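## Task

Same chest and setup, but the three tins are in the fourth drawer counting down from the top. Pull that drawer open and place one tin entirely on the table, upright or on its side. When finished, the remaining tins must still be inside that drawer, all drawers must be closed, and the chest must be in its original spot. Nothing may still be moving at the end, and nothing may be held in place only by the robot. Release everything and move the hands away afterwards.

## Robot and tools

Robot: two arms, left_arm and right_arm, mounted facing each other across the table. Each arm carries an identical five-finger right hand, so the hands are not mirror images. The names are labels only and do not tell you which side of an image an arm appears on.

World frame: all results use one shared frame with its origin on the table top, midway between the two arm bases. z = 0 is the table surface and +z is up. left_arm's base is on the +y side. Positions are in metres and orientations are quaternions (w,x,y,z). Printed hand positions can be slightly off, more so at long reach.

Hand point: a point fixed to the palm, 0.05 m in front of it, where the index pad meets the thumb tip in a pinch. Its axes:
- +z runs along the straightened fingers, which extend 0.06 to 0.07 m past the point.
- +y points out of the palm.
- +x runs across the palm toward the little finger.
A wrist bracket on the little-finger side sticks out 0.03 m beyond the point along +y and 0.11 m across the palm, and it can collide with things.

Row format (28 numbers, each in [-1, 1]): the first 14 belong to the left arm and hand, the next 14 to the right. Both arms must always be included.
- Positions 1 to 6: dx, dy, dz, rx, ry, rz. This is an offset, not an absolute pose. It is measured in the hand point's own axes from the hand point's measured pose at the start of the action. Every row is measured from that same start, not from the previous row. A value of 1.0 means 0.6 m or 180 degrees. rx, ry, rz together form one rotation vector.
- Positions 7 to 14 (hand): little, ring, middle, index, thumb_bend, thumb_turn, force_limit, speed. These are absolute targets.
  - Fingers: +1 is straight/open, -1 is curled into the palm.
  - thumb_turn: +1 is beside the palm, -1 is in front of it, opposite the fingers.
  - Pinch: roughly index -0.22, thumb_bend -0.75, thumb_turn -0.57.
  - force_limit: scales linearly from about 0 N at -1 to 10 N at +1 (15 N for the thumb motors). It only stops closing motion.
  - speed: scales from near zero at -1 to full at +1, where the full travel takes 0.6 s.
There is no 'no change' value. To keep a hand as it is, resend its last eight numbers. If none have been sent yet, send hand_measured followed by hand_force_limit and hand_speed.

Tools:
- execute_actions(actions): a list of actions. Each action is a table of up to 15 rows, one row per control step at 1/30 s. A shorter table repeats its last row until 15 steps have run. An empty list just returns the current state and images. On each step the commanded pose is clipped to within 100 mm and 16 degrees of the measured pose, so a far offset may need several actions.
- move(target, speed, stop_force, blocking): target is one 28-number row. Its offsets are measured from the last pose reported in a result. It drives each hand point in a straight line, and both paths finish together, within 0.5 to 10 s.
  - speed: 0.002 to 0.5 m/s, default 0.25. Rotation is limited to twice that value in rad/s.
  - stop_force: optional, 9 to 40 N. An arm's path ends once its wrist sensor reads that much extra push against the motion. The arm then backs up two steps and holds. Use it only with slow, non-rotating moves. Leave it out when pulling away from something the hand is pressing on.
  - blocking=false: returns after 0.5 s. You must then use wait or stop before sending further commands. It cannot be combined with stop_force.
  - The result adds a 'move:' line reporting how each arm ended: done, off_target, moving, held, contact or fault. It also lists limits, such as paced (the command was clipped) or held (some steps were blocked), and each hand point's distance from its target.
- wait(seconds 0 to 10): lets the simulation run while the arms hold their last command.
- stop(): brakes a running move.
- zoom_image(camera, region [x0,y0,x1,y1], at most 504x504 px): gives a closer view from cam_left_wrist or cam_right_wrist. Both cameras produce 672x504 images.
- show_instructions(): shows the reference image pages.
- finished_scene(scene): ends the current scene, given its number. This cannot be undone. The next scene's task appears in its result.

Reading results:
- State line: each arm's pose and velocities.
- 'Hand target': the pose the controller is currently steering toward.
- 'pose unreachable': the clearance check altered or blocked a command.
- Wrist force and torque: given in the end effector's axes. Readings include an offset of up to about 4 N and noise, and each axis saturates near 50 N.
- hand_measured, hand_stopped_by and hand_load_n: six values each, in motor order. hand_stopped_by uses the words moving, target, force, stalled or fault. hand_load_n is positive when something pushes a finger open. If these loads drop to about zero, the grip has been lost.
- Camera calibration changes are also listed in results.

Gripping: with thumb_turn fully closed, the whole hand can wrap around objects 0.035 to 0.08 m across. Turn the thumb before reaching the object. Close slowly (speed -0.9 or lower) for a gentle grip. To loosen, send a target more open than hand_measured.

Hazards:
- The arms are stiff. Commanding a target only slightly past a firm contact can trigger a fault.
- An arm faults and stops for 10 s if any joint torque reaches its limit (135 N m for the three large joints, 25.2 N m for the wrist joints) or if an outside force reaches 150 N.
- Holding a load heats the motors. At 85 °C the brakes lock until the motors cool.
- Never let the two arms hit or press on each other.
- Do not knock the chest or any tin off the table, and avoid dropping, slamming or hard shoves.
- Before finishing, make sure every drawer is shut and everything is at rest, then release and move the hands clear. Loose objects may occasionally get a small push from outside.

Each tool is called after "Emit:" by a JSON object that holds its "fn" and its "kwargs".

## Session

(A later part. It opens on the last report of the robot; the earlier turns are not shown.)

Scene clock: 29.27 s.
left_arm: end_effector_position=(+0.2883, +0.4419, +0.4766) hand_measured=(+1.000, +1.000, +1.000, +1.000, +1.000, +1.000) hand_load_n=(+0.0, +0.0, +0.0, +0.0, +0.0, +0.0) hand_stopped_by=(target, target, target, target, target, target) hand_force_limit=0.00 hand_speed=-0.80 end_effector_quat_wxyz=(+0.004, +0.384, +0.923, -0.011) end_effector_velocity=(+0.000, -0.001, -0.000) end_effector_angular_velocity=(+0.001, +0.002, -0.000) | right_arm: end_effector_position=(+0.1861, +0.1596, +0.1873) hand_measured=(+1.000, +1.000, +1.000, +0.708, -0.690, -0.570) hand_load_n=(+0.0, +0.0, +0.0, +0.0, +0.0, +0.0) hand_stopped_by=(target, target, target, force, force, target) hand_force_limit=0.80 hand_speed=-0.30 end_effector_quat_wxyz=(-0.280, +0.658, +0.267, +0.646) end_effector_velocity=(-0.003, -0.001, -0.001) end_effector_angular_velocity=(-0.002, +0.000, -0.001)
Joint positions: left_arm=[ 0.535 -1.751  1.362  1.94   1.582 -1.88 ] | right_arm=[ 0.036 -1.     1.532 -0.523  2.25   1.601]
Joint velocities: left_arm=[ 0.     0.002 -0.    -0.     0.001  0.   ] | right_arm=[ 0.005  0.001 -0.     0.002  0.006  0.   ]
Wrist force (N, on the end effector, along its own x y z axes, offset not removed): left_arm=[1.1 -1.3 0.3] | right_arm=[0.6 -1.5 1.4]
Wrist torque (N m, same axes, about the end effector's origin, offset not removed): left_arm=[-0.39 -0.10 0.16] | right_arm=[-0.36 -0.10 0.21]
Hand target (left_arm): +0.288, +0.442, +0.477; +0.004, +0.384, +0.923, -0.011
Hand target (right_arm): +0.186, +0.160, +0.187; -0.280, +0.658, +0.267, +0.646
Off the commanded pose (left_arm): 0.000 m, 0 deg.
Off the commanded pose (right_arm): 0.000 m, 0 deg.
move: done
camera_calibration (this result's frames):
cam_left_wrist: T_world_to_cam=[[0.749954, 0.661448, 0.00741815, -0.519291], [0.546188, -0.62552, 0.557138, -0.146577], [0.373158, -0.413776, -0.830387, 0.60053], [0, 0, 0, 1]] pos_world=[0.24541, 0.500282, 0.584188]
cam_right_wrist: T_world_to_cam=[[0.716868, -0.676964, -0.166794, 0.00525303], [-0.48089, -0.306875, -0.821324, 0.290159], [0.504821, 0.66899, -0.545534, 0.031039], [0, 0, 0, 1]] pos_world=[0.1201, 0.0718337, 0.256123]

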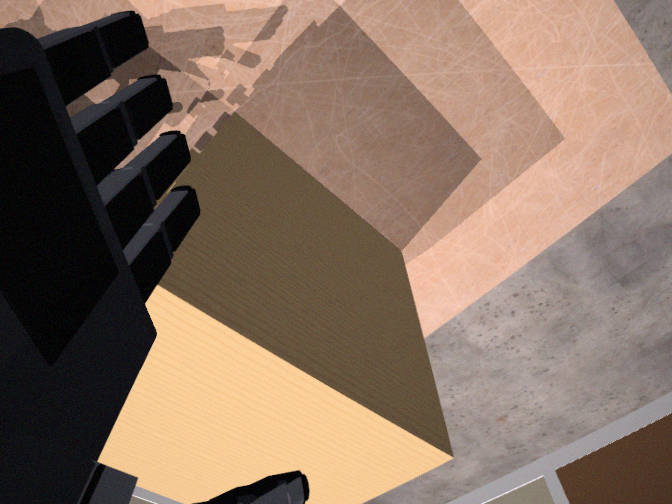

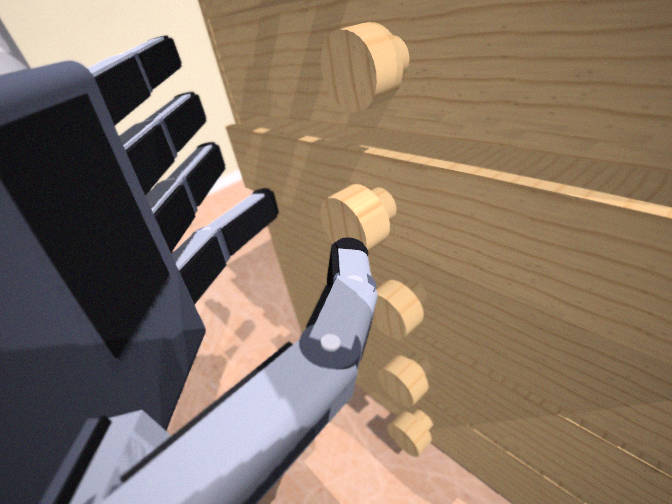

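Emit:
{"fn": "move", "kwargs": {"target": [0,0,0,0,0,0,1,1,1,1,1,1,0,-0.8, 0,-0.02,-0.02,0.15,0,0,1,1,1,0.45,-0.3,-0.57,0.8,0], "speed": 0.1}}

Scene clock: 32.33 s.
left_arm: end_effector_position=(+0.2883, +0.4419, +0.4766) hand_measured=(+1.000, +1.000, +1.000, +1.000, +1.000, +1.000) hand_load_n=(+0.0, +0.0, +0.0, +0.0, +0.0, +0.0) hand_stopped_by=(target, target, target, target, target, target) hand_force_limit=0.00 hand_speed=-0.80 end_effector_quat_wxyz=(+0.004, +0.384, +0.923, -0.011) end_effector_velocity=(+0.000, +0.001, +0.001) end_effector_angular_velocity=(-0.001, -0.003, -0.000) | right_arm: end_effector_position=(+0.1692, +0.1594, +0.1878) hand_measured=(+1.000, +1.000, +1.000, +0.450, -0.300, -0.570) hand_load_n=(+0.0, +0.0, +0.0, +0.0, +0.0, +0.0) hand_stopped_by=(target, target, target, target, target, target) hand_force_limit=0.80 hand_speed=0.00 end_effector_quat_wxyz=(-0.425, +0.574, +0.410, +0.567) end_effector_velocity=(-0.000, +0.001, +0.001) end_effector_angular_velocity=(+0.002, -0.001, +0.015)
Joint positions: left_arm=[ 0.535 -1.751  1.362  1.94   1.582 -1.88 ] | right_arm=[-0.122 -1.181  1.829 -0.652  1.623  1.595]
Joint velocities: left_arm=[ 0.    -0.002 -0.    -0.    -0.002  0.   ] | right_arm=[-0.006 -0.004  0.005 -0.004 -0.021 -0.   ]
Wrist force (N, on the end effector, along its own x y z axes, offset not removed): left_arm=[-0.2 -0.4 0.6] | right_arm=[-0.7 -2.3 3.3]
Wrist torque (N m, same axes, about the end effector's origin, offset not removed): left_arm=[-0.27 0.09 0.14] | right_arm=[-0.50 -0.06 0.11]
Hand target (left_arm): +0.288, +0.442, +0.477; +0.004, +0.384, +0.923, -0.011
Hand target (right_arm): +0.169, +0.159, +0.188; -0.426, +0.574, +0.410, +0.566
Off the commanded pose (left_arm): 0.000 m, 0 deg.
Off the commanded pose (right_arm): 0.000 m, 0 deg.
move: done
camera_calibration (this result's frames):
cam_left_wrist: T_world_to_cam=[[0.749954, 0.661449, 0.00741826, -0.519291], [0.546189, -0.62552, 0.557138, -0.146577], [0.373159, -0.413776, -0.830387, 0.60053], [0, 0, 0, 1]] pos_world=[0.24541, 0.500282, 0.584188]
cam_right_wrist: T_world_to_cam=[[0.946093, -0.277697, -0.166713, -0.0850902], [-0.287422, -0.482512, -0.827388, 0.278755], [0.149322, 0.830702, -0.536317, 0.0726367], [0, 0, 0, 1]] pos_world=[0.149777, 0.0505338, 0.255409]

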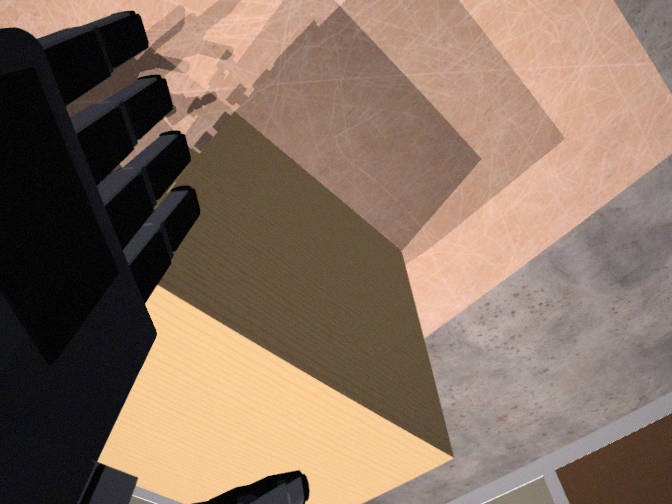

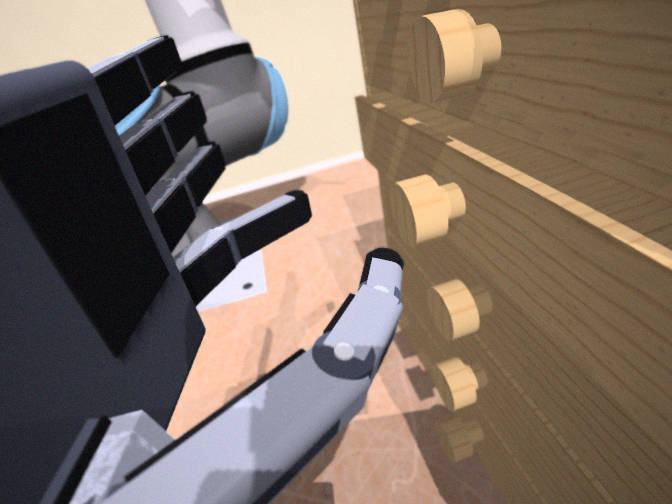

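Emit:
{"fn": "move", "kwargs": {"target": [0,0,0,0,0,0,1,1,1,1,1,1,0,-0.8, 0,0.03,0.01,-0.07,0,0,1,1,1,0.55,-0.5,-0.57,0.8,0], "speed": 0.05}}

Scene clock: 35.13 s.
left_arm: end_effector_position=(+0.2883, +0.4419, +0.4766) hand_measured=(+1.000, +1.000, +1.000, +1.000, +1.000, +1.000) hand_load_n=(+0.0, +0.0, +0.0, +0.0, +0.0, +0.0) hand_stopped_by=(target, target, target, target, target, target) hand_force_limit=0.00 hand_speed=-0.80 end_effector_quat_wxyz=(+0.004, +0.384, +0.923, -0.011) end_effector_velocity=(-0.000, -0.001, -0.001) end_effector_angular_velocity=(+0.001, +0.002, -0.000) | right_arm: end_effector_position=(+0.1880, +0.1596, +0.1873) hand_measured=(+1.000, +1.000, +1.000, +0.550, -0.500, -0.570) hand_load_n=(+0.0, +0.0, +0.0, +0.0, +0.0, +0.0) hand_stopped_by=(target, target, target, target, target, target) hand_force_limit=0.80 hand_speed=0.00 end_effector_quat_wxyz=(-0.361, +0.617, +0.346, +0.608) end_effector_velocity=(+0.001, +0.000, +0.000) end_effector_angular_velocity=(-0.000, +0.000, -0.017)
Joint positions: left_arm=[ 0.535 -1.751  1.362  1.94   1.582 -1.88 ] | right_arm=[-0.056 -1.11   1.716 -0.605  1.907  1.596]
Joint velocities: left_arm=[-0.     0.002  0.    -0.     0.001  0.   ] | right_arm=[ 0.004  0.006 -0.01   0.005  0.021  0.   ]
Wrist force (N, on the end effector, along its own x y z axes, offset not removed): left_arm=[0.5 0.0 -0.4] | right_arm=[-0.9 -2.3 1.3]
Wrist torque (N m, same axes, about the end effector's origin, offset not removed): left_arm=[-0.21 0.03 0.14] | right_arm=[-0.46 0.13 0.07]
Hand target (left_arm): +0.288, +0.442, +0.477; +0.004, +0.384, +0.923, -0.011
Hand target (right_arm): +0.188, +0.160, +0.187; -0.360, +0.618, +0.345, +0.608
Off the commanded pose (left_arm): 0.000 m, 0 deg.
Off the commanded pose (right_arm): 0.000 m, 0 deg.
move: done
camera_calibration (this result's frames):
cam_left_wrist: T_world_to_cam=[[0.749954, 0.661449, 0.00741818, -0.519291], [0.546189, -0.62552, 0.557138, -0.146577], [0.373158, -0.413776, -0.830387, 0.60053], [0, 0, 0, 1]] pos_world=[0.24541, 0.500282, 0.584188]
cam_right_wrist: T_world_to_cam=[[0.863163, -0.476385, -0.167355, -0.0554471], [-0.387437, -0.412332, -0.824545, 0.290998], [0.323795, 0.776556, -0.540479, 0.0459865], [0, 0, 0, 1]] pos_world=[0.145713, 0.0578627, 0.255516]

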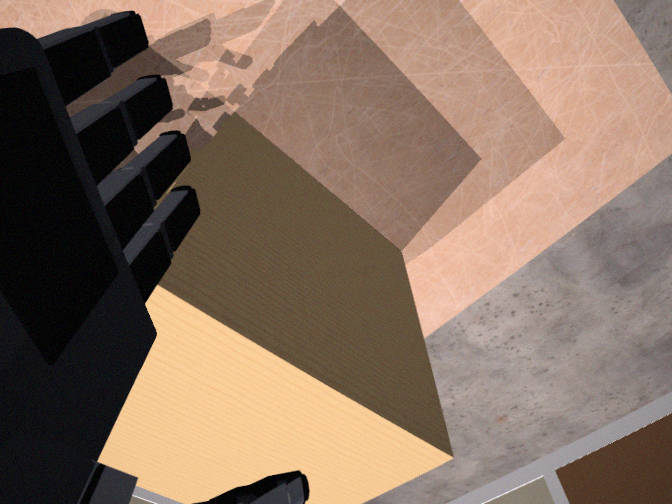

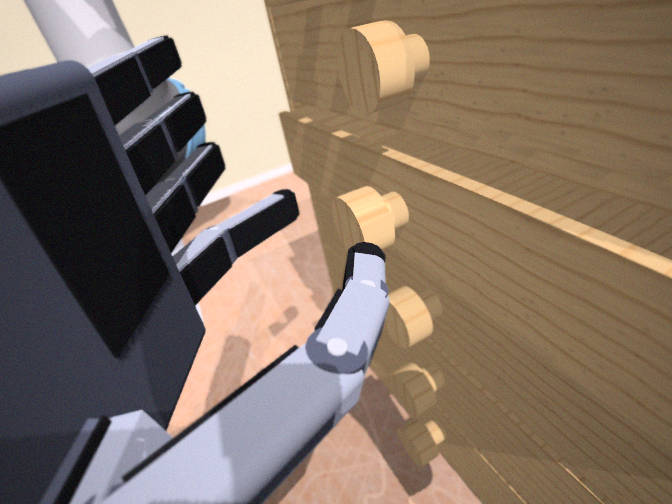

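Emit:
{"fn": "move", "kwargs": {"target": [0,0,0,0,0,0,1,1,1,1,1,1,0,-0.8, 0,0.058,0.033,0,0,0,1,1,1,0.6,-0.35,-0.57,0.8,0], "speed": 0.01, "stop_force": 9}}

Scene clock: 38.90 s.
left_arm: end_effector_position=(+0.2883, +0.4419, +0.4766) hand_measured=(+1.000, +1.000, +1.000, +1.000, +1.000, +1.000) hand_load_n=(+0.0, +0.0, +0.0, +0.0, +0.0, +0.0) hand_stopped_by=(target, target, target, target, target, target) hand_force_limit=0.00 hand_speed=-0.80 end_effector_quat_wxyz=(+0.004, +0.384, +0.923, -0.011) end_effector_velocity=(+0.000, -0.000, +0.000) end_effector_angular_velocity=(+0.002, -0.001, -0.000) | right_arm: end_effector_position=(+0.2206, +0.1593, +0.1866) hand_measured=(+1.000, +1.000, +1.000, +0.600, -0.352, -0.570) hand_load_n=(+0.0, +0.0, +0.0, +0.0, -3.5, -0.5) hand_stopped_by=(target, target, target, target, target, target) hand_force_limit=0.80 hand_speed=0.00 end_effector_quat_wxyz=(-0.360, +0.617, +0.346, +0.608) end_effector_velocity=(-0.003, -0.000, -0.000) end_effector_angular_velocity=(-0.001, -0.000, -0.002)
Joint positions: left_arm=[ 0.535 -1.751  1.362  1.94   1.582 -1.88 ] | right_arm=[-0.118 -1.112  1.721 -0.609  1.845  1.596]
Joint velocities: left_arm=[-0.     0.001 -0.001  0.001 -0.002  0.   ] | right_arm=[ 0.007  0.    -0.     0.     0.009 -0.   ]
Wrist force (N, on the end effector, along its own x y z axes, offset not removed): left_arm=[-0.4 0.0 -1.4] | right_arm=[1.7 -11.7 -11.1]
Wrist torque (N m, same axes, about the end effector's origin, offset not removed): left_arm=[-0.10 0.12 0.19] | right_arm=[-0.72 -0.16 0.26]
Hand target (left_arm): +0.288, +0.442, +0.477; +0.004, +0.384, +0.923, -0.011
Hand target (right_arm): +0.220, +0.159, +0.187; -0.360, +0.617, +0.346, +0.608
Off the commanded pose (left_arm): 0.000 m, 0 deg.
Off the commanded pose (right_arm): 0.007 m, 0 deg.
move: contact (right_arm)
camera_calibration (this result's frames):
cam_left_wrist: T_world_to_cam=[[0.749954, 0.661449, 0.00741837, -0.519291], [0.546189, -0.62552, 0.557138, -0.146577], [0.373159, -0.413776, -0.830387, 0.60053], [0, 0, 0, 1]] pos_world=[0.24541, 0.500282, 0.584188]
cam_right_wrist: T_world_to_cam=[[0.863001, -0.476751, -0.167147, -0.0838303], [-0.387462, -0.412287, -0.824556, 0.30293], [0.324196, 0.776356, -0.540527, 0.0352331], [0, 0, 0, 1]] pos_world=[0.178297, 0.0575744, 0.254815]

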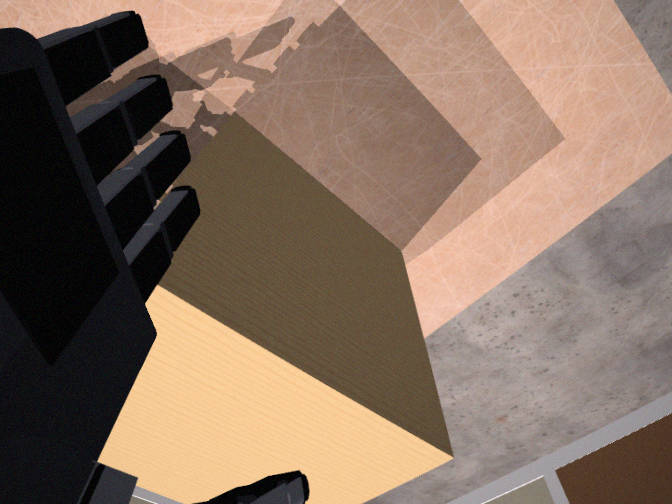

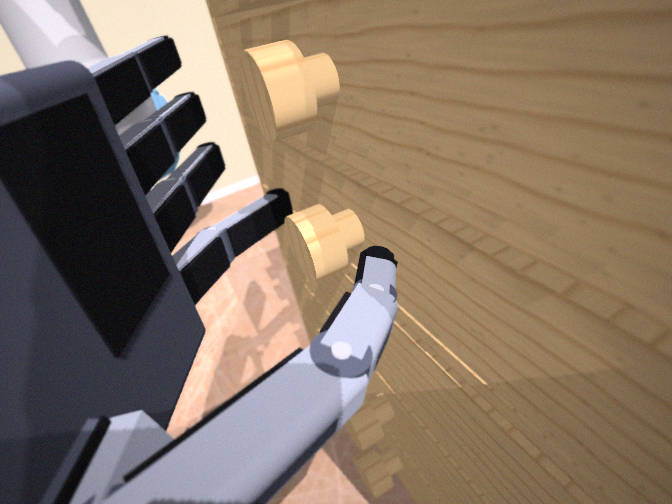

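Emit:
{"fn": "execute_actions", "kwargs": {"actions": [[[0,0,0,0,0,0,1,1,1,1,1,1,0,-0.8, 0,-0.003,-0.002,0,0,0,1,1,1,-0.4,-0.352,-0.57,0.8,-0.3]],[[0,0,0,0,0,0,1,1,1,1,1,1,0,-0.8, 0,0,0,0,0,0,1,1,1,-0.4,-0.9,-0.57,0.8,-0.3]],[[0,0,0,0,0,0,1,1,1,1,1,1,0,-0.8, 0,0,0,0,0,0,1,1,1,-0.4,-0.9,-0.57,0.8,-0.3]],[[0,0,0,0,0,0,1,1,1,1,1,1,0,-0.8, 0,0,0,0,0,0,1,1,1,-0.4,-0.9,-0.57,0.8,-0.3]]]}}

Emit:
{"fn": "move", "kwargs": {"target": [0,0,0,0,0,0,1,1,1,1,1,1,0,-0.8, 0,-0.022,-0.012,0,0,0,1,1,1,-0.4,-0.9,-0.57,0.8,-0.3], "speed": 0.006}}

Scene clock: 41.07 s.
left_arm: end_effector_position=(+0.2883, +0.4419, +0.4766) hand_measured=(+1.000, +1.000, +1.000, +1.000, +1.000, +1.000) hand_load_n=(+0.0, +0.0, +0.0, +0.0, +0.0, +0.0) hand_stopped_by=(target, target, target, target, target, target) hand_force_limit=0.00 hand_speed=-0.80 end_effector_quat_wxyz=(+0.004, +0.384, +0.923, -0.011) end_effector_velocity=(-0.000, +0.000, -0.000) end_effector_angular_velocity=(+0.000, +0.001, -0.000) | right_arm: end_effector_position=(+0.2184, +0.1592, +0.1867) hand_measured=(+1.000, +1.000, +1.000, +0.300, -0.692, -0.570) hand_load_n=(+0.0, +0.0, +0.0, +11.0, +14.5, +1.5) hand_stopped_by=(target, target, target, force, force, target) hand_force_limit=0.80 hand_speed=-0.30 end_effector_quat_wxyz=(-0.360, +0.617, +0.346, +0.608) end_effector_velocity=(+0.000, -0.000, -0.000) end_effector_angular_velocity=(-0.001, -0.000, -0.001)
Joint positions: left_arm=[ 0.535 -1.751  1.362  1.94   1.582 -1.88 ] | right_arm=[-0.114 -1.112  1.722 -0.609  1.849  1.596]
Joint velocities: left_arm=[-0. -0.  0.  0.  0.  0.] | right_arm=[-0.    -0.     0.001  0.     0.001 -0.   ]
Wrist force (N, on the end effector, along its own x y z axes, offset not removed): left_arm=[-1.0 -0.4 0.1] | right_arm=[-2.1 -4.4 -4.8]
Wrist torque (N m, same axes, about the end effector's origin, offset not removed): left_arm=[-0.19 0.26 0.09] | right_arm=[0.14 0.11 0.21]
Hand target (left_arm): +0.288, +0.442, +0.477; +0.004, +0.384, +0.923, -0.011
Hand target (right_arm): +0.218, +0.159, +0.187; -0.360, +0.617, +0.346, +0.608
Off the commanded pose (left_arm): 0.000 m, 0 deg.
Off the commanded pose (right_arm): 0.000 m, 0 deg.
camera_calibration (this result's frames):
cam_left_wrist: T_world_to_cam=[[0.749954, 0.661449, 0.00741813, -0.519291], [0.546189, -0.62552, 0.557138, -0.146577], [0.373159, -0.413776, -0.830387, 0.60053], [0, 0, 0, 1]] pos_world=[0.24541, 0.500282, 0.584188]
cam_right_wrist: T_world_to_cam=[[0.863017, -0.476722, -0.167146, -0.0820094], [-0.387443, -0.41229, -0.824564, 0.302062], [0.324175, 0.776372, -0.540516, 0.0360615], [0, 0, 0, 1]] pos_world=[0.176117, 0.0574442, 0.254853]

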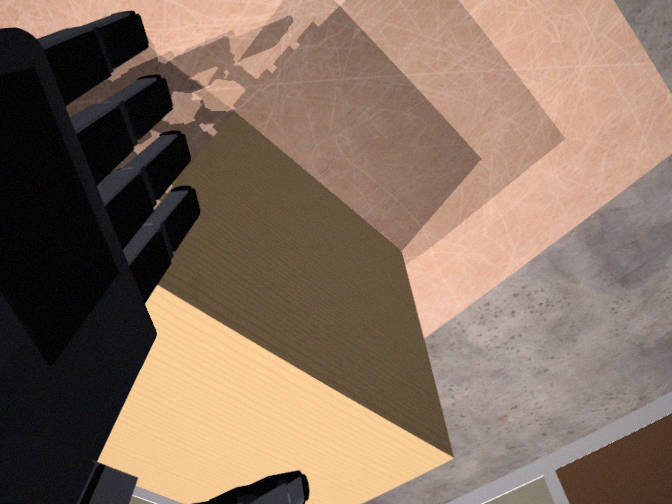

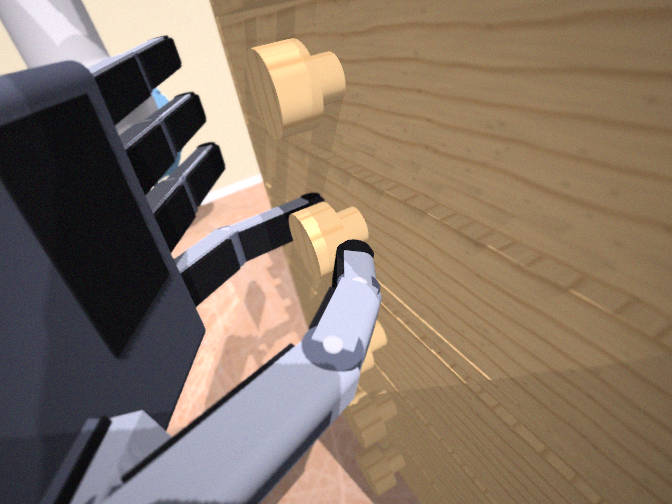

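Scene clock: 43.80 s.
left_arm: end_effector_position=(+0.2883, +0.4419, +0.4766) hand_measured=(+1.000, +1.000, +1.000, +1.000, +1.000, +1.000) hand_load_n=(+0.0, +0.0, +0.0, +0.0, +0.0, +0.0) hand_stopped_by=(target, target, target, target, target, target) hand_force_limit=0.00 hand_speed=-0.80 end_effector_quat_wxyz=(+0.004, +0.384, +0.923, -0.011) end_effector_velocity=(-0.000, +0.000, +0.000) end_effector_angular_velocity=(-0.001, -0.001, +0.000) | right_arm: end_effector_position=(+0.2036, +0.1596, +0.1870) hand_measured=(+1.000, +1.000, +1.000, +0.298, -0.700, -0.570) hand_load_n=(+0.0, +0.0, +0.0, +0.0, +0.0, +0.0) hand_stopped_by=(target, target, target, force, force, target) hand_force_limit=0.80 hand_speed=-0.30 end_effector_quat_wxyz=(-0.360, +0.617, +0.346, +0.608) end_effector_velocity=(-0.002, -0.000, -0.000) end_effector_angular_velocity=(-0.001, +0.000, -0.000)
Joint positions: left_arm=[ 0.535 -1.751  1.362  1.94   1.582 -1.88 ] | right_arm=[-0.086 -1.111  1.719 -0.607  1.877  1.596]
Joint velocities: left_arm=[ 0.    -0.001  0.    -0.001 -0.001 -0.   ] | right_arm=[ 0.003  0.     0.001  0.     0.004 -0.   ]
Wrist force (N, on the end effector, along its own x y z axes, offset not removed): left_arm=[0.2 0.2 0.8] | right_arm=[0.3 -2.7 0.9]
Wrist torque (N m, same axes, about the end effector's origin, offset not removed): left_arm=[-0.11 -0.07 0.11] | right_arm=[-0.53 -0.08 0.20]
Hand target (left_arm): +0.288, +0.442, +0.477; +0.004, +0.384, +0.923, -0.011
Hand target (right_arm): +0.203, +0.160, +0.187; -0.360, +0.617, +0.346, +0.608
Off the commanded pose (left_arm): 0.000 m, 0 deg.
Off the commanded pose (right_arm): 0.000 m, 0 deg.
move: done
camera_calibration (this result's frames):
cam_left_wrist: T_world_to_cam=[[0.749954, 0.661449, 0.00741833, -0.519291], [0.546189, -0.62552, 0.557138, -0.146577], [0.373159, -0.413776, -0.830387, 0.60053], [0, 0, 0, 1]] pos_world=[0.24541, 0.500282, 0.584188]
cam_right_wrist: T_world_to_cam=[[0.863013, -0.476698, -0.167235, -0.0689476], [-0.387506, -0.412275, -0.824541, 0.296735], [0.324111, 0.776394, -0.540522, 0.0407483], [0, 0, 0, 1]] pos_world=[0.161282, 0.0578324, 0.255165]

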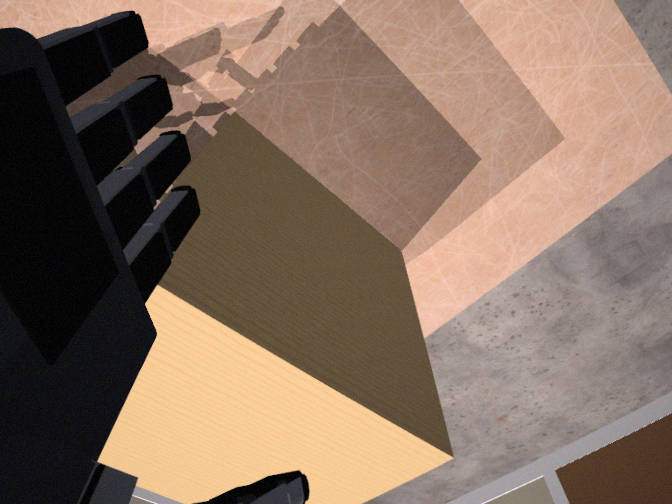

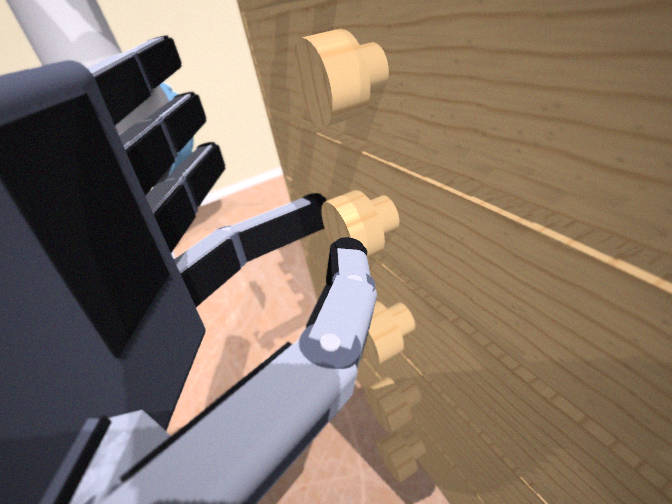

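Emit:
{"fn": "move", "kwargs": {"target": [0,0,0,0,0,0,1,1,1,1,1,1,0,-0.8, 0,0.023,0.012,0,0,0,1,1,1,0.6,-0.35,-0.7,1,0], "speed": 0.02}}

Emit:
{"fn": "execute_actions", "kwargs": {"actions": [[[0,0,0,0,0,0,1,1,1,1,1,1,0,-0.8, 0,0,0,0,0,0,1,1,1,-0.4,-0.352,-0.7,1,-0.3]],[[0,0,0,0,0,0,1,1,1,1,1,1,0,-0.8, 0,0,0,0,0,0,1,1,1,-0.4,-0.9,-0.7,1,-0.3]],[[0,0,0,0,0,0,1,1,1,1,1,1,0,-0.8, 0,0,0,0,0,0,1,1,1,-0.4,-0.9,-0.7,1,-0.3]],[[0,0,0,0,0,0,1,1,1,1,1,1,0,-0.8, 0,-0.006,-0.0033,0,0,0,1,1,1,-0.45,-0.95,-0.7,1,-0.3]],[[0,0,0,0,0,0,1,1,1,1,1,1,0,-0.8, 0,-0.006,-0.0033,0,0,0,1,1,1,-0.4,-0.9,-0.7,1,-0.3]],[[0,0,0,0,0,0,1,1,1,1,1,1,0,-0.8, 0,-0.006,-0.0033,0,0,0,1,1,1,-0.45,-0.95,-0.7,1,-0.3]],[[0,0,0,0,0,0,1,1,1,1,1,1,0,-0.8, 0,-0.006,-0.0033,0,0,0,1,1,1,-0.4,-0.9,-0.7,1,-0.3]],[[0,0,0,0,0,0,1,1,1,1,1,1,0,-0.8, 0,-0.006,-0.0033,0,0,0,1,1,1,-0.45,-0.95,-0.7,1,-0.3]],[[0,0,0,0,0,0,1,1,1,1,1,1,0,-0.8, 0,-0.006,-0.0033,0,0,0,1,1,1,-0.4,-0.9,-0.7,1,-0.3]]]}}

Scene clock: 45.50 s.
left_arm: end_effector_position=(+0.2883, +0.4419, +0.4766) hand_measured=(+1.000, +1.000, +1.000, +1.000, +1.000, +1.000) hand_load_n=(+0.0, +0.0, +0.0, +0.0, +0.0, +0.0) hand_stopped_by=(target, target, target, target, target, target) hand_force_limit=0.00 hand_speed=-0.80 end_effector_quat_wxyz=(+0.004, +0.384, +0.923, -0.011) end_effector_velocity=(+0.001, +0.000, -0.000) end_effector_angular_velocity=(+0.003, -0.002, +0.000) | right_arm: end_effector_position=(+0.2188, +0.1589, +0.1866) hand_measured=(+1.000, +1.000, +1.000, +0.600, -0.352, -0.700) hand_load_n=(+0.0, +0.0, +0.0, +0.0, -4.0, +0.0) hand_stopped_by=(target, target, target, target, target, target) hand_force_limit=1.00 hand_speed=0.00 end_effector_quat_wxyz=(-0.360, +0.617, +0.346, +0.608) end_effector_velocity=(+0.002, +0.000, +0.000) end_effector_angular_velocity=(+0.001, -0.000, +0.001)
Joint positions: left_arm=[ 0.535 -1.751  1.362  1.94   1.582 -1.88 ] | right_arm=[-0.115 -1.112  1.723 -0.609  1.848  1.596]
Joint velocities: left_arm=[ 0.     0.002 -0.     0.001 -0.003 -0.   ] | right_arm=[-0.005 -0.    -0.    -0.    -0.005 -0.   ]
Wrist force (N, on the end effector, along its own x y z axes, offset not removed): left_arm=[-0.4 -0.7 -0.5] | right_arm=[0.0 -13.8 -11.4]
Wrist torque (N m, same axes, about the end effector's origin, offset not removed): left_arm=[-0.32 0.25 0.08] | right_arm=[-0.89 0.01 0.00]
Hand target (left_arm): +0.288, +0.442, +0.477; +0.004, +0.384, +0.923, -0.011
Hand target (right_arm): +0.219, +0.159, +0.187; -0.360, +0.617, +0.346, +0.608
Off the commanded pose (left_arm): 0.000 m, 0 deg.
Off the commanded pose (right_arm): 0.000 m, 0 deg.
move: done
camera_calibration (this result's frames):
cam_left_wrist: T_world_to_cam=[[0.749954, 0.661449, 0.00741836, -0.519291], [0.546189, -0.62552, 0.557138, -0.146577], [0.373159, -0.413776, -0.830387, 0.60053], [0, 0, 0, 1]] pos_world=[0.24541, 0.500282, 0.584188]
cam_right_wrist: T_world_to_cam=[[0.863102, -0.476573, -0.167131, -0.082461], [-0.387384, -0.412421, -0.824526, 0.302042], [0.324019, 0.776394, -0.540578, 0.0362025], [0, 0, 0, 1]] pos_world=[0.176448, 0.0571622, 0.25483]

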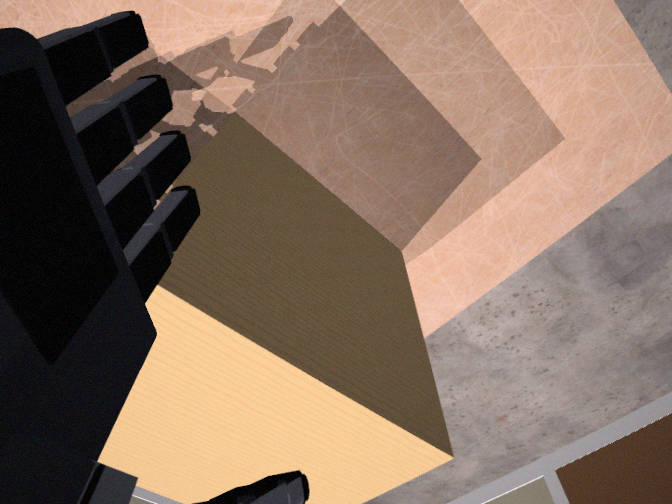

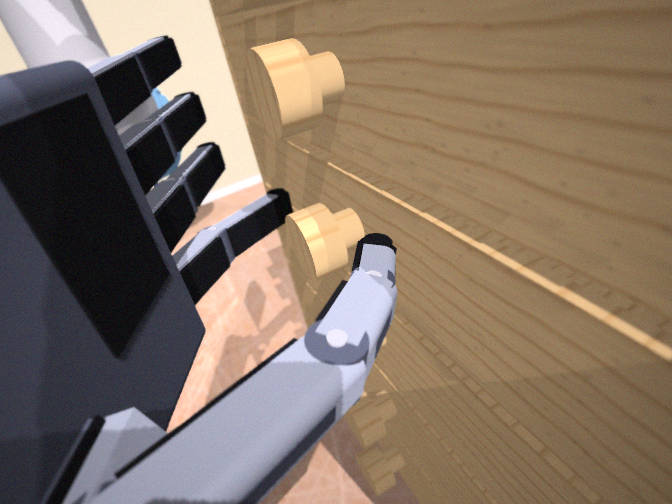

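Scene clock: 50.00 s.
left_arm: end_effector_position=(+0.2883, +0.4419, +0.4766) hand_measured=(+1.000, +1.000, +1.000, +1.000, +1.000, +1.000) hand_load_n=(+0.0, +0.0, +0.0, +0.0, +0.0, +0.0) hand_stopped_by=(target, target, target, target, target, target) hand_force_limit=0.00 hand_speed=-0.80 end_effector_quat_wxyz=(+0.004, +0.384, +0.923, -0.011) end_effector_velocity=(-0.000, -0.001, -0.001) end_effector_angular_velocity=(+0.000, +0.003, +0.000) | right_arm: end_effector_position=(+0.1949, +0.1594, +0.1873) hand_measured=(+1.000, +1.000, +1.000, +0.110, -0.728, -0.700) hand_load_n=(+0.0, +0.0, +0.0, +13.5, +14.5, +0.0) hand_stopped_by=(target, target, target, force, force, target) hand_force_limit=1.00 hand_speed=-0.30 end_effector_quat_wxyz=(-0.360, +0.617, +0.346, +0.608) end_effector_velocity=(-0.001, -0.001, -0.001) end_effector_angular_velocity=(-0.002, +0.001, +0.000)
Joint positions: left_arm=[ 0.535 -1.751  1.362  1.94   1.582 -1.88 ] | right_arm=[-0.069 -1.111  1.718 -0.606  1.894  1.596]
Joint velocities: left_arm=[ 0.     0.001  0.     0.     0.003 -0.   ] | right_arm=[0.002 0.    0.002 0.    0.001 0.   ]
Wrist force (N, on the end effector, along its own x y z axes, offset not removed): left_arm=[0.4 -0.5 0.9] | right_arm=[-0.9 -0.4 2.9]
Wrist torque (N m, same axes, about the end effector's origin, offset not removed): left_arm=[-0.39 0.06 0.12] | right_arm=[-0.07 -0.09 0.19]
Hand target (left_arm): +0.288, +0.442, +0.477; +0.004, +0.384, +0.923, -0.011
Hand target (right_arm): +0.195, +0.159, +0.187; -0.360, +0.617, +0.346, +0.608
Off the commanded pose (left_arm): 0.000 m, 0 deg.
Off the commanded pose (right_arm): 0.000 m, 0 deg.
camera_calibration (this result's frames):
cam_left_wrist: T_world_to_cam=[[0.749954, 0.661449, 0.00741815, -0.519291], [0.546189, -0.62552, 0.557138, -0.146577], [0.373159, -0.413776, -0.830387, 0.60053], [0, 0, 0, 1]] pos_world=[0.24541, 0.500282, 0.584188]
cam_right_wrist: T_world_to_cam=[[0.863009, -0.476699, -0.167253, -0.0614885], [-0.387488, -0.412188, -0.824593, 0.293517], [0.324144, 0.77644, -0.540437, 0.0438118], [0, 0, 0, 1]] pos_world=[0.152598, 0.0576556, 0.255426]

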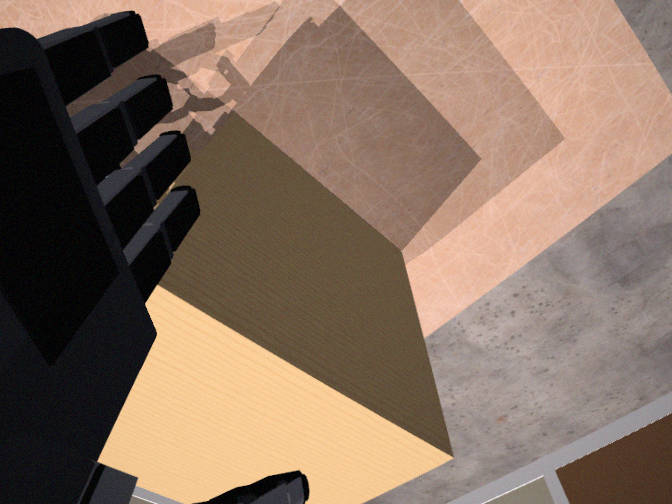

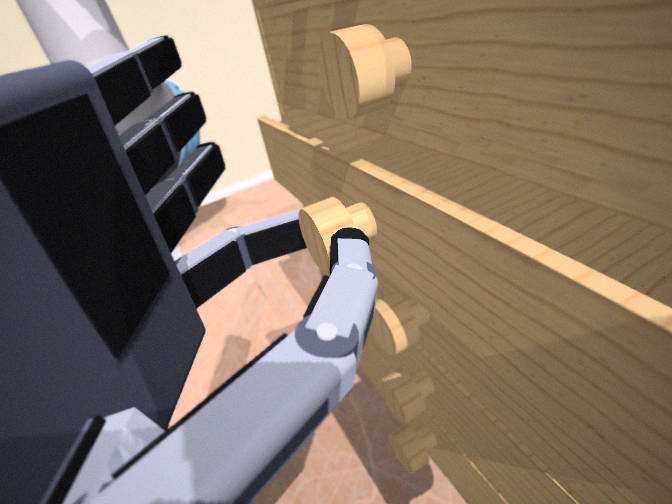

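Working. Continue with larger steps (≈6 mm).

Emit:
{"fn": "execute_actions", "kwargs": {"actions": [[[0,0,0,0,0,0,1,1,1,1,1,1,0,-0.8, 0,-0.009,-0.005,0,0,0,1,1,1,-0.45,-0.95,-0.7,1,-0.3]],[[0,0,0,0,0,0,1,1,1,1,1,1,0,-0.8, 0,-0.009,-0.005,0,0,0,1,1,1,-0.4,-0.9,-0.7,1,-0.3]],[[0,0,0,0,0,0,1,1,1,1,1,1,0,-0.8, 0,-0.009,-0.005,0,0,0,1,1,1,-0.45,-0.95,-0.7,1,-0.3]],[[0,0,0,0,0,0,1,1,1,1,1,1,0,-0.8, 0,-0.009,-0.005,0,0,0,1,1,1,-0.4,-0.9,-0.7,1,-0.3]],[[0,0,0,0,0,0,1,1,1,1,1,1,0,-0.8, 0,-0.009,-0.005,0,0,0,1,1,1,-0.45,-0.95,-0.7,1,-0.3]],[[0,0,0,0,0,0,1,1,1,1,1,1,0,-0.8, 0,-0.009,-0.005,0,0,0,1,1,1,-0.4,-0.9,-0.7,1,-0.3]],[[0,0,0,0,0,0,1,1,1,1,1,1,0,-0.8, 0,-0.009,-0.005,0,0,0,1,1,1,-0.45,-0.95,-0.7,1,-0.3]],[[0,0,0,0,0,0,1,1,1,1,1,1,0,-0.8, 0,-0.009,-0.005,0,0,0,1,1,1,-0.4,-0.9,-0.7,1,-0.3]],[[0,0,0,0,0,0,1,1,1,1,1,1,0,-0.8, 0,-0.009,-0.005,0,0,0,1,1,1,-0.45,-0.95,-0.7,1,-0.3]],[[0,0,0,0,0,0,1,1,1,1,1,1,0,-0.8, 0,-0.009,-0.005,0,0,0,1,1,1,-0.4,-0.9,-0.7,1,-0.3]]]}}

Scene clock: 55.27 s.
left_arm: end_effector_position=(+0.2883, +0.4419, +0.4766) hand_measured=(+1.000, +1.000, +1.000, +1.000, +1.000, +1.000) hand_load_n=(+0.0, +0.0, +0.0, +0.0, +0.0, +0.0) hand_stopped_by=(target, target, target, target, target, target) hand_force_limit=0.00 hand_speed=-0.80 end_effector_quat_wxyz=(+0.004, +0.384, +0.923, -0.011) end_effector_velocity=(-0.000, +0.000, +0.000) end_effector_angular_velocity=(-0.001, -0.000, -0.000) | right_arm: end_effector_position=(+0.1348, +0.1605, +0.1885) hand_measured=(+1.000, +1.000, +1.000, +0.110, -0.730, -0.700) hand_load_n=(+0.0, +0.0, +0.0, +13.5, +15.0, +0.0) hand_stopped_by=(target, target, target, force, force, target) hand_force_limit=1.00 hand_speed=-0.30 end_effector_quat_wxyz=(-0.361, +0.617, +0.346, +0.608) end_effector_velocity=(-0.002, +0.000, -0.000) end_effector_angular_velocity=(+0.000, +0.000, +0.001)
Joint positions: left_arm=[ 0.535 -1.751  1.362  1.94   1.582 -1.88 ] | right_arm=[ 0.047 -1.097  1.692 -0.594  2.01   1.596]
Joint velocities: left_arm=[ 0.    -0.001 -0.     0.001  0.     0.   ] | right_arm=[ 0.003  0.001 -0.001  0.     0.001  0.   ]
Wrist force (N, on the end effector, along its own x y z axes, offset not removed): left_arm=[-0.6 -0.6 1.0] | right_arm=[0.3 -1.4 4.3]
Wrist torque (N m, same axes, about the end effector's origin, offset not removed): left_arm=[-0.43 0.15 0.04] | right_arm=[-0.22 -0.35 0.20]
Hand target (left_arm): +0.288, +0.442, +0.477; +0.004, +0.384, +0.923, -0.011
Hand target (right_arm): +0.135, +0.161, +0.188; -0.361, +0.617, +0.346, +0.608
Off the commanded pose (left_arm): 0.000 m, 0 deg.
Off the commanded pose (right_arm): 0.000 m, 0 deg.
camera_calibration (this result's frames):
cam_left_wrist: T_world_to_cam=[[0.749954, 0.661449, 0.00741819, -0.519291], [0.546189, -0.62552, 0.557138, -0.146577], [0.373159, -0.413776, -0.830387, 0.60053], [0, 0, 0, 1]] pos_world=[0.24541, 0.500282, 0.584188]
cam_right_wrist: T_world_to_cam=[[0.863021, -0.476554, -0.167603, -0.00880232], [-0.387723, -0.412182, -0.824486, 0.271688], [0.323829, 0.776532, -0.540493, 0.0631756], [0, 0, 0, 1]] pos_world=[0.0924783, 0.0587323, 0.256674]

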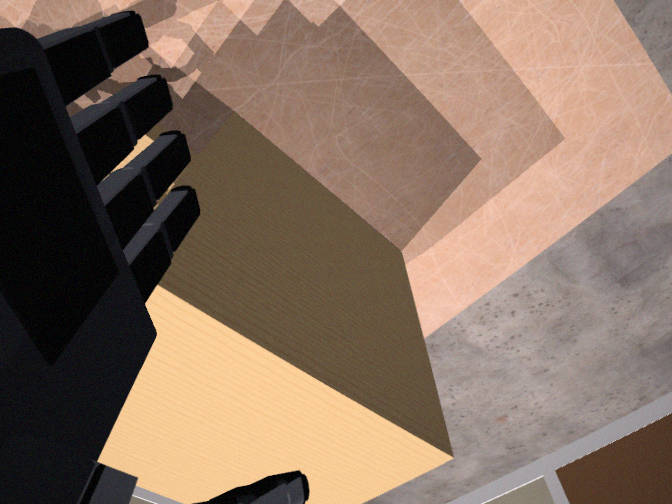

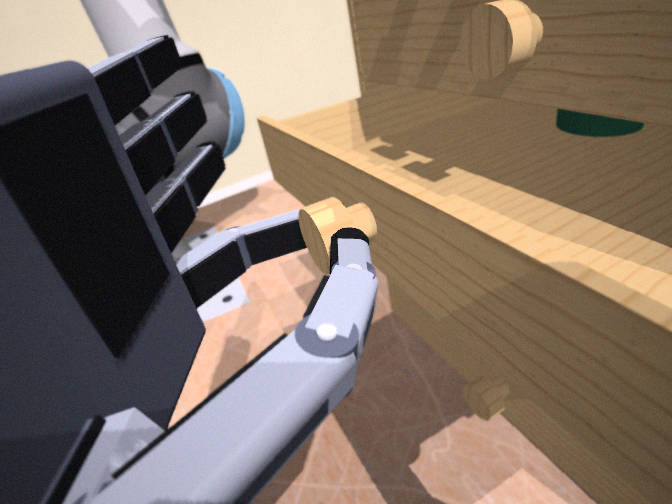

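Emit:
{"fn": "move", "kwargs": {"target": [0,0,0,0,0,0,1,1,1,1,1,1,0,-0.8, 0,-0.162,-0.087,0.03,0,0,1,1,1,-0.4,-0.9,-0.7,1,-0.3], "speed": 0.03}}

Scene clock: 59.40 s.
left_arm: end_effector_position=(+0.2883, +0.4419, +0.4766) hand_measured=(+1.000, +1.000, +1.000, +1.000, +1.000, +1.000) hand_load_n=(+0.0, +0.0, +0.0, +0.0, +0.0, +0.0) hand_stopped_by=(target, target, target, target, target, target) hand_force_limit=0.00 hand_speed=-0.80 end_effector_quat_wxyz=(+0.004, +0.384, +0.923, -0.011) end_effector_velocity=(+0.000, -0.001, -0.000) end_effector_angular_velocity=(+0.001, +0.001, -0.000) | right_arm: end_effector_position=(+0.0248, +0.1640, +0.1908) hand_measured=(+1.000, +1.000, +1.000, +0.112, -0.730, -0.700) hand_load_n=(+0.0, +0.0, +0.0, +15.5, +7.0, +1.0) hand_stopped_by=(target, target, target, force, force, target) hand_force_limit=1.00 hand_speed=-0.30 end_effector_quat_wxyz=(-0.389, +0.600, +0.374, +0.591) end_effector_velocity=(-0.002, -0.000, -0.000) end_effector_angular_velocity=(-0.001, +0.000, +0.001)
Joint positions: left_arm=[ 0.535 -1.751  1.362  1.94   1.582 -1.88 ] | right_arm=[ 0.222 -1.078  1.656 -0.579  2.091  1.596]
Joint velocities: left_arm=[-0.     0.002 -0.    -0.     0.001  0.   ] | right_arm=[ 0.004  0.001 -0.001  0.001  0.003  0.   ]
Wrist force (N, on the end effector, along its own x y z axes, offset not removed): left_arm=[-0.7 0.2 0.5] | right_arm=[-1.9 -1.6 2.1]
Wrist torque (N m, same axes, about the end effector's origin, offset not removed): left_arm=[-0.27 0.29 -0.01] | right_arm=[-0.66 0.08 0.08]
Hand target (left_arm): +0.288, +0.442, +0.477; +0.004, +0.384, +0.923, -0.011
Hand target (right_arm): +0.024, +0.164, +0.191; -0.389, +0.600, +0.374, +0.591
Off the commanded pose (left_arm): 0.000 m, 0 deg.
Off the commanded pose (right_arm): 0.000 m, 0 deg.
move: done
camera_calibration (this result's frames):
cam_left_wrist: T_world_to_cam=[[0.749954, 0.661449, 0.00741826, -0.519291], [0.546189, -0.62552, 0.557138, -0.146577], [0.373159, -0.413776, -0.830387, 0.60053], [0, 0, 0, 1]] pos_world=[0.24541, 0.500282, 0.584188]
cam_right_wrist: T_world_to_cam=[[0.903993, -0.393134, -0.168056, 0.0735835], [-0.347025, -0.445078, -0.825518, 0.237024], [0.249741, 0.804582, -0.538774, 0.0942031], [0, 0, 0, 1]] pos_world=[-0.00779193, 0.0586282, 0.258788]

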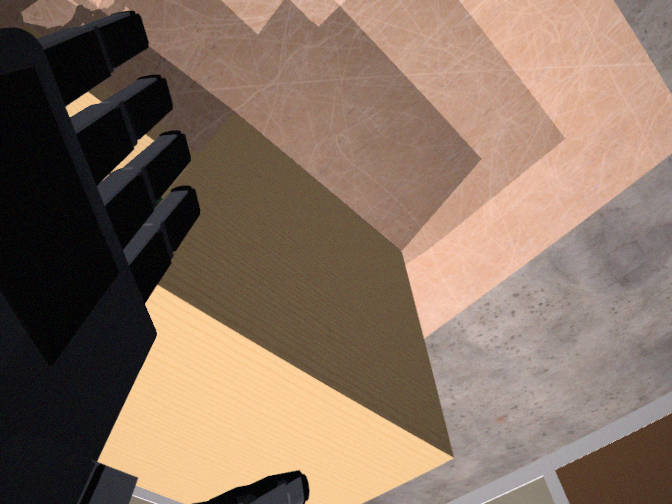

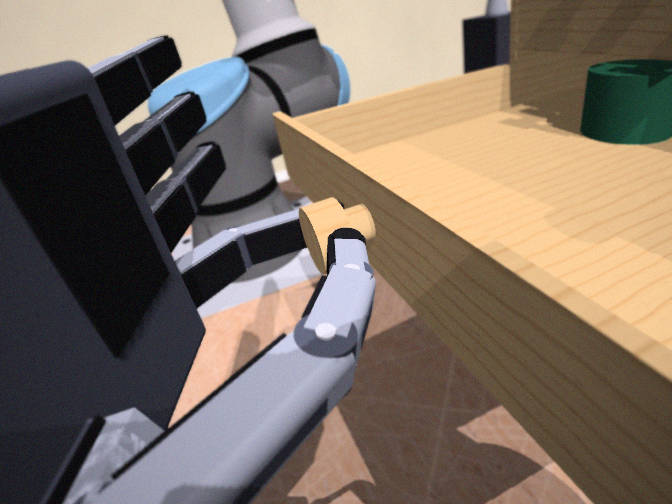

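Emit:
{"fn": "move", "kwargs": {"target": [0,0,0,0,0,0,1,1,1,1,1,1,0,-0.8, 0,0,0,0,0,0,1,1,1,0.7,0,-0.7,1,0.3]}}

Emit:
{"fn": "move", "kwargs": {"target": [-0.137,-0.507,0.262,0.21,-0.087,-0.24,1,1,1,0.6,0.4,-0.8,0.3,0, 0.05,-0.1,-0.4,0,0,0,1,1,1,1,1,1,1,0.3]}}

Scene clock: 60.50 s.
left_arm: end_effector_position=(+0.2883, +0.4419, +0.4766) hand_measured=(+1.000, +1.000, +1.000, +1.000, +1.000, +1.000) hand_load_n=(+0.0, +0.0, +0.0, +0.0, +0.0, +0.0) hand_stopped_by=(target, target, target, target, target, target) hand_force_limit=0.00 hand_speed=-0.80 end_effector_quat_wxyz=(+0.004, +0.384, +0.923, -0.011) end_effector_velocity=(-0.000, +0.001, +0.000) end_effector_angular_velocity=(-0.001, -0.001, +0.000) | right_arm: end_effector_position=(+0.0247, +0.1641, +0.1907) hand_measured=(+1.000, +1.000, +1.000, +0.700, -0.014, -0.700) hand_load_n=(+0.0, +0.0, +0.0, +0.0, -8.0, -5.0) hand_stopped_by=(target, target, target, target, stalled, target) hand_force_limit=1.00 hand_speed=0.30 end_effector_quat_wxyz=(-0.389, +0.600, +0.374, +0.591) end_effector_velocity=(+0.000, -0.000, -0.000) end_effector_angular_velocity=(+0.000, -0.000, -0.000)
Joint positions: left_arm=[ 0.535 -1.751  1.362  1.94   1.582 -1.88 ] | right_arm=[ 0.222 -1.078  1.656 -0.579  2.091  1.596]
Joint velocities: left_arm=[-0.    -0.001 -0.     0.    -0.001 -0.   ] | right_arm=[-0.001 -0.     0.001 -0.001 -0.    -0.   ]
Wrist force (N, on the end effector, along its own x y z axes, offset not removed): left_arm=[-0.5 -0.2 0.8] | right_arm=[5.6 -11.1 0.4]
Wrist torque (N m, same axes, about the end effector's origin, offset not removed): left_arm=[-0.25 0.06 0.12] | right_arm=[-0.57 -0.10 0.05]
Hand target (left_arm): +0.288, +0.442, +0.477; +0.004, +0.384, +0.923, -0.011
Hand target (right_arm): +0.025, +0.164, +0.191; -0.389, +0.600, +0.374, +0.591
Off the commanded pose (left_arm): 0.000 m, 0 deg.
Off the commanded pose (right_arm): 0.000 m, 0 deg.
move: done
camera_calibration (this result's frames):
cam_left_wrist: T_world_to_cam=[[0.749954, 0.661449, 0.00741852, -0.519291], [0.546189, -0.62552, 0.557138, -0.146577], [0.373159, -0.413776, -0.830387, 0.60053], [0, 0, 0, 1]] pos_world=[0.24541, 0.500282, 0.584188]
cam_right_wrist: T_world_to_cam=[[0.904052, -0.393033, -0.167974, 0.0736072], [-0.346945, -0.445261, -0.825452, 0.236945], [0.249637, 0.80453, -0.5389, 0.0942115], [0, 0, 0, 1]] pos_world=[-0.00785661, 0.0586363, 0.258721]

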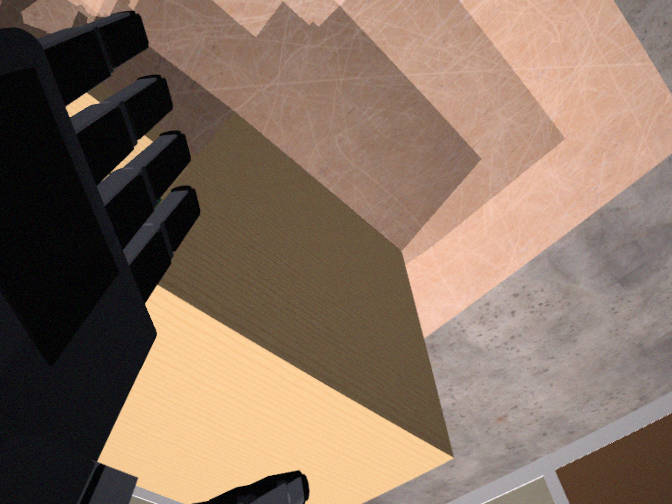

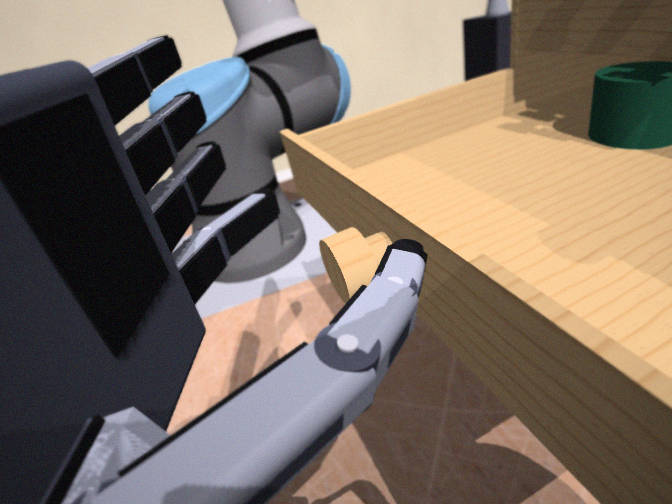

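Scene clock: 63.23 s.
left_arm: end_effector_position=(+0.1296, +0.1660, +0.3261) hand_measured=(+1.000, +1.000, +1.000, +0.600, +0.400, -0.800) hand_load_n=(+0.0, +0.0, +0.0, +0.0, +0.0, +0.0) hand_stopped_by=(target, target, target, target, target, target) hand_force_limit=0.30 hand_speed=0.00 end_effector_quat_wxyz=(+0.003, -0.001, -0.936, +0.352) end_effector_velocity=(-0.001, -0.002, -0.002) end_effector_angular_velocity=(-0.003, -0.004, +0.008) | right_arm: end_effector_position=(-0.0468, +0.0746, +0.2051) hand_measured=(+1.000, +1.000, +1.000, +1.000, +1.000, +1.000) hand_load_n=(+0.0, +0.0, +0.0, +0.0, +0.0, +0.0) hand_stopped_by=(target, target, target, target, target, target) hand_force_limit=1.00 hand_speed=0.30 end_effector_quat_wxyz=(-0.389, +0.600, +0.374, +0.590) end_effector_velocity=(-0.000, -0.000, -0.001) end_effector_angular_velocity=(-0.002, -0.000, +0.000)
Joint positions: left_arm=[-0.163 -1.787  1.682  0.968  1.428 -3.313] | right_arm=[ 0.393 -1.202  1.804 -0.602  2.261  1.597]
Joint velocities: left_arm=[-0.01   0.     0.005 -0.006 -0.016 -0.011] | right_arm=[0.    0.    0.001 0.    0.    0.   ]
Wrist force (N, on the end effector, along its own x y z axes, offset not removed): left_arm=[-0.2 0.2 -1.1] | right_arm=[1.5 -2.6 2.3]
Wrist torque (N m, same axes, about the end effector's origin, offset not removed): left_arm=[-0.12 0.09 0.06] | right_arm=[-0.46 -0.29 0.20]
Hand target (left_arm): +0.130, +0.166, +0.326; -0.002, +0.000, +0.936, -0.352
Hand target (right_arm): -0.047, +0.075, +0.205; -0.389, +0.600, +0.374, +0.590
Off the commanded pose (left_arm): 0.001 m, 0 deg.
Off the commanded pose (right_arm): 0.134 m, 0 deg; position clipped at the last step of the last action.
move: held (right_arm); limits=paced,held; held on 46 of 82 steps (right_arm), including the last (right_arm)
pose unreachable (right arm): on one or more control steps of this call, first in action 0 (counted from 0), this arm could not follow its commanded pose, so it was not sent that pose on those steps. On the call's last step it was still not sent that pose. It may still have moved: this result reports where it is.
cause: the commanded pose would bring two parts of the arm too close to each other (joints 4 (wrist 1) to 6 (wrist 3) lie between them).
camera_calibration (this result's frames):
cam_left_wrist: T_world_to_cam=[[0.0587423, 0.76578, -0.640414, 0.0668465], [0.840487, 0.308206, 0.445634, -0.305384], [0.538637, -0.564437, -0.625524, 0.357415], [0, 0, 0, 1]] pos_world=[0.060227, 0.24467, 0.402471]
cam_right_wrist: T_world_to_cam=[[0.904105, -0.392709, -0.168442, 0.105579], [-0.347302, -0.44567, -0.825082, 0.184095], [0.248948, 0.804461, -0.539321, 0.191793], [0, 0, 0, 1]] pos_world=[-0.0792642, -0.0307821, 0.273115]

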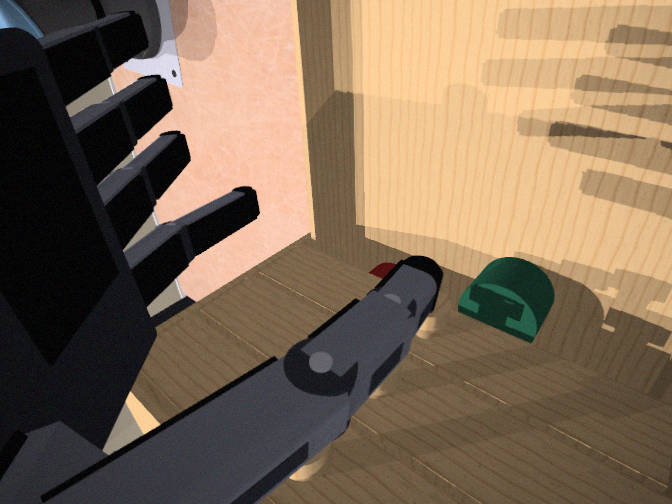

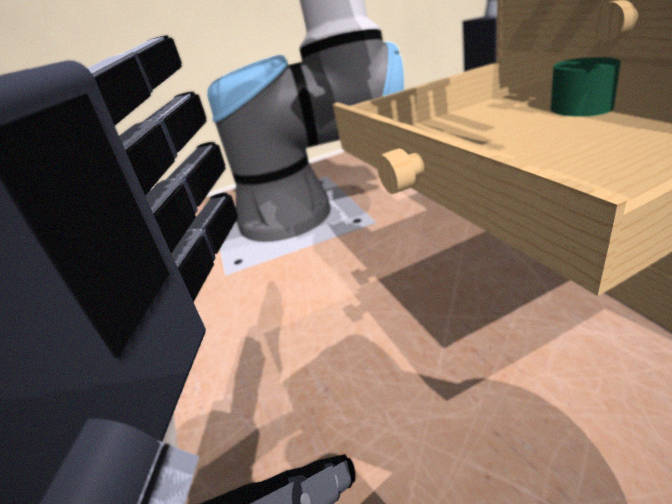

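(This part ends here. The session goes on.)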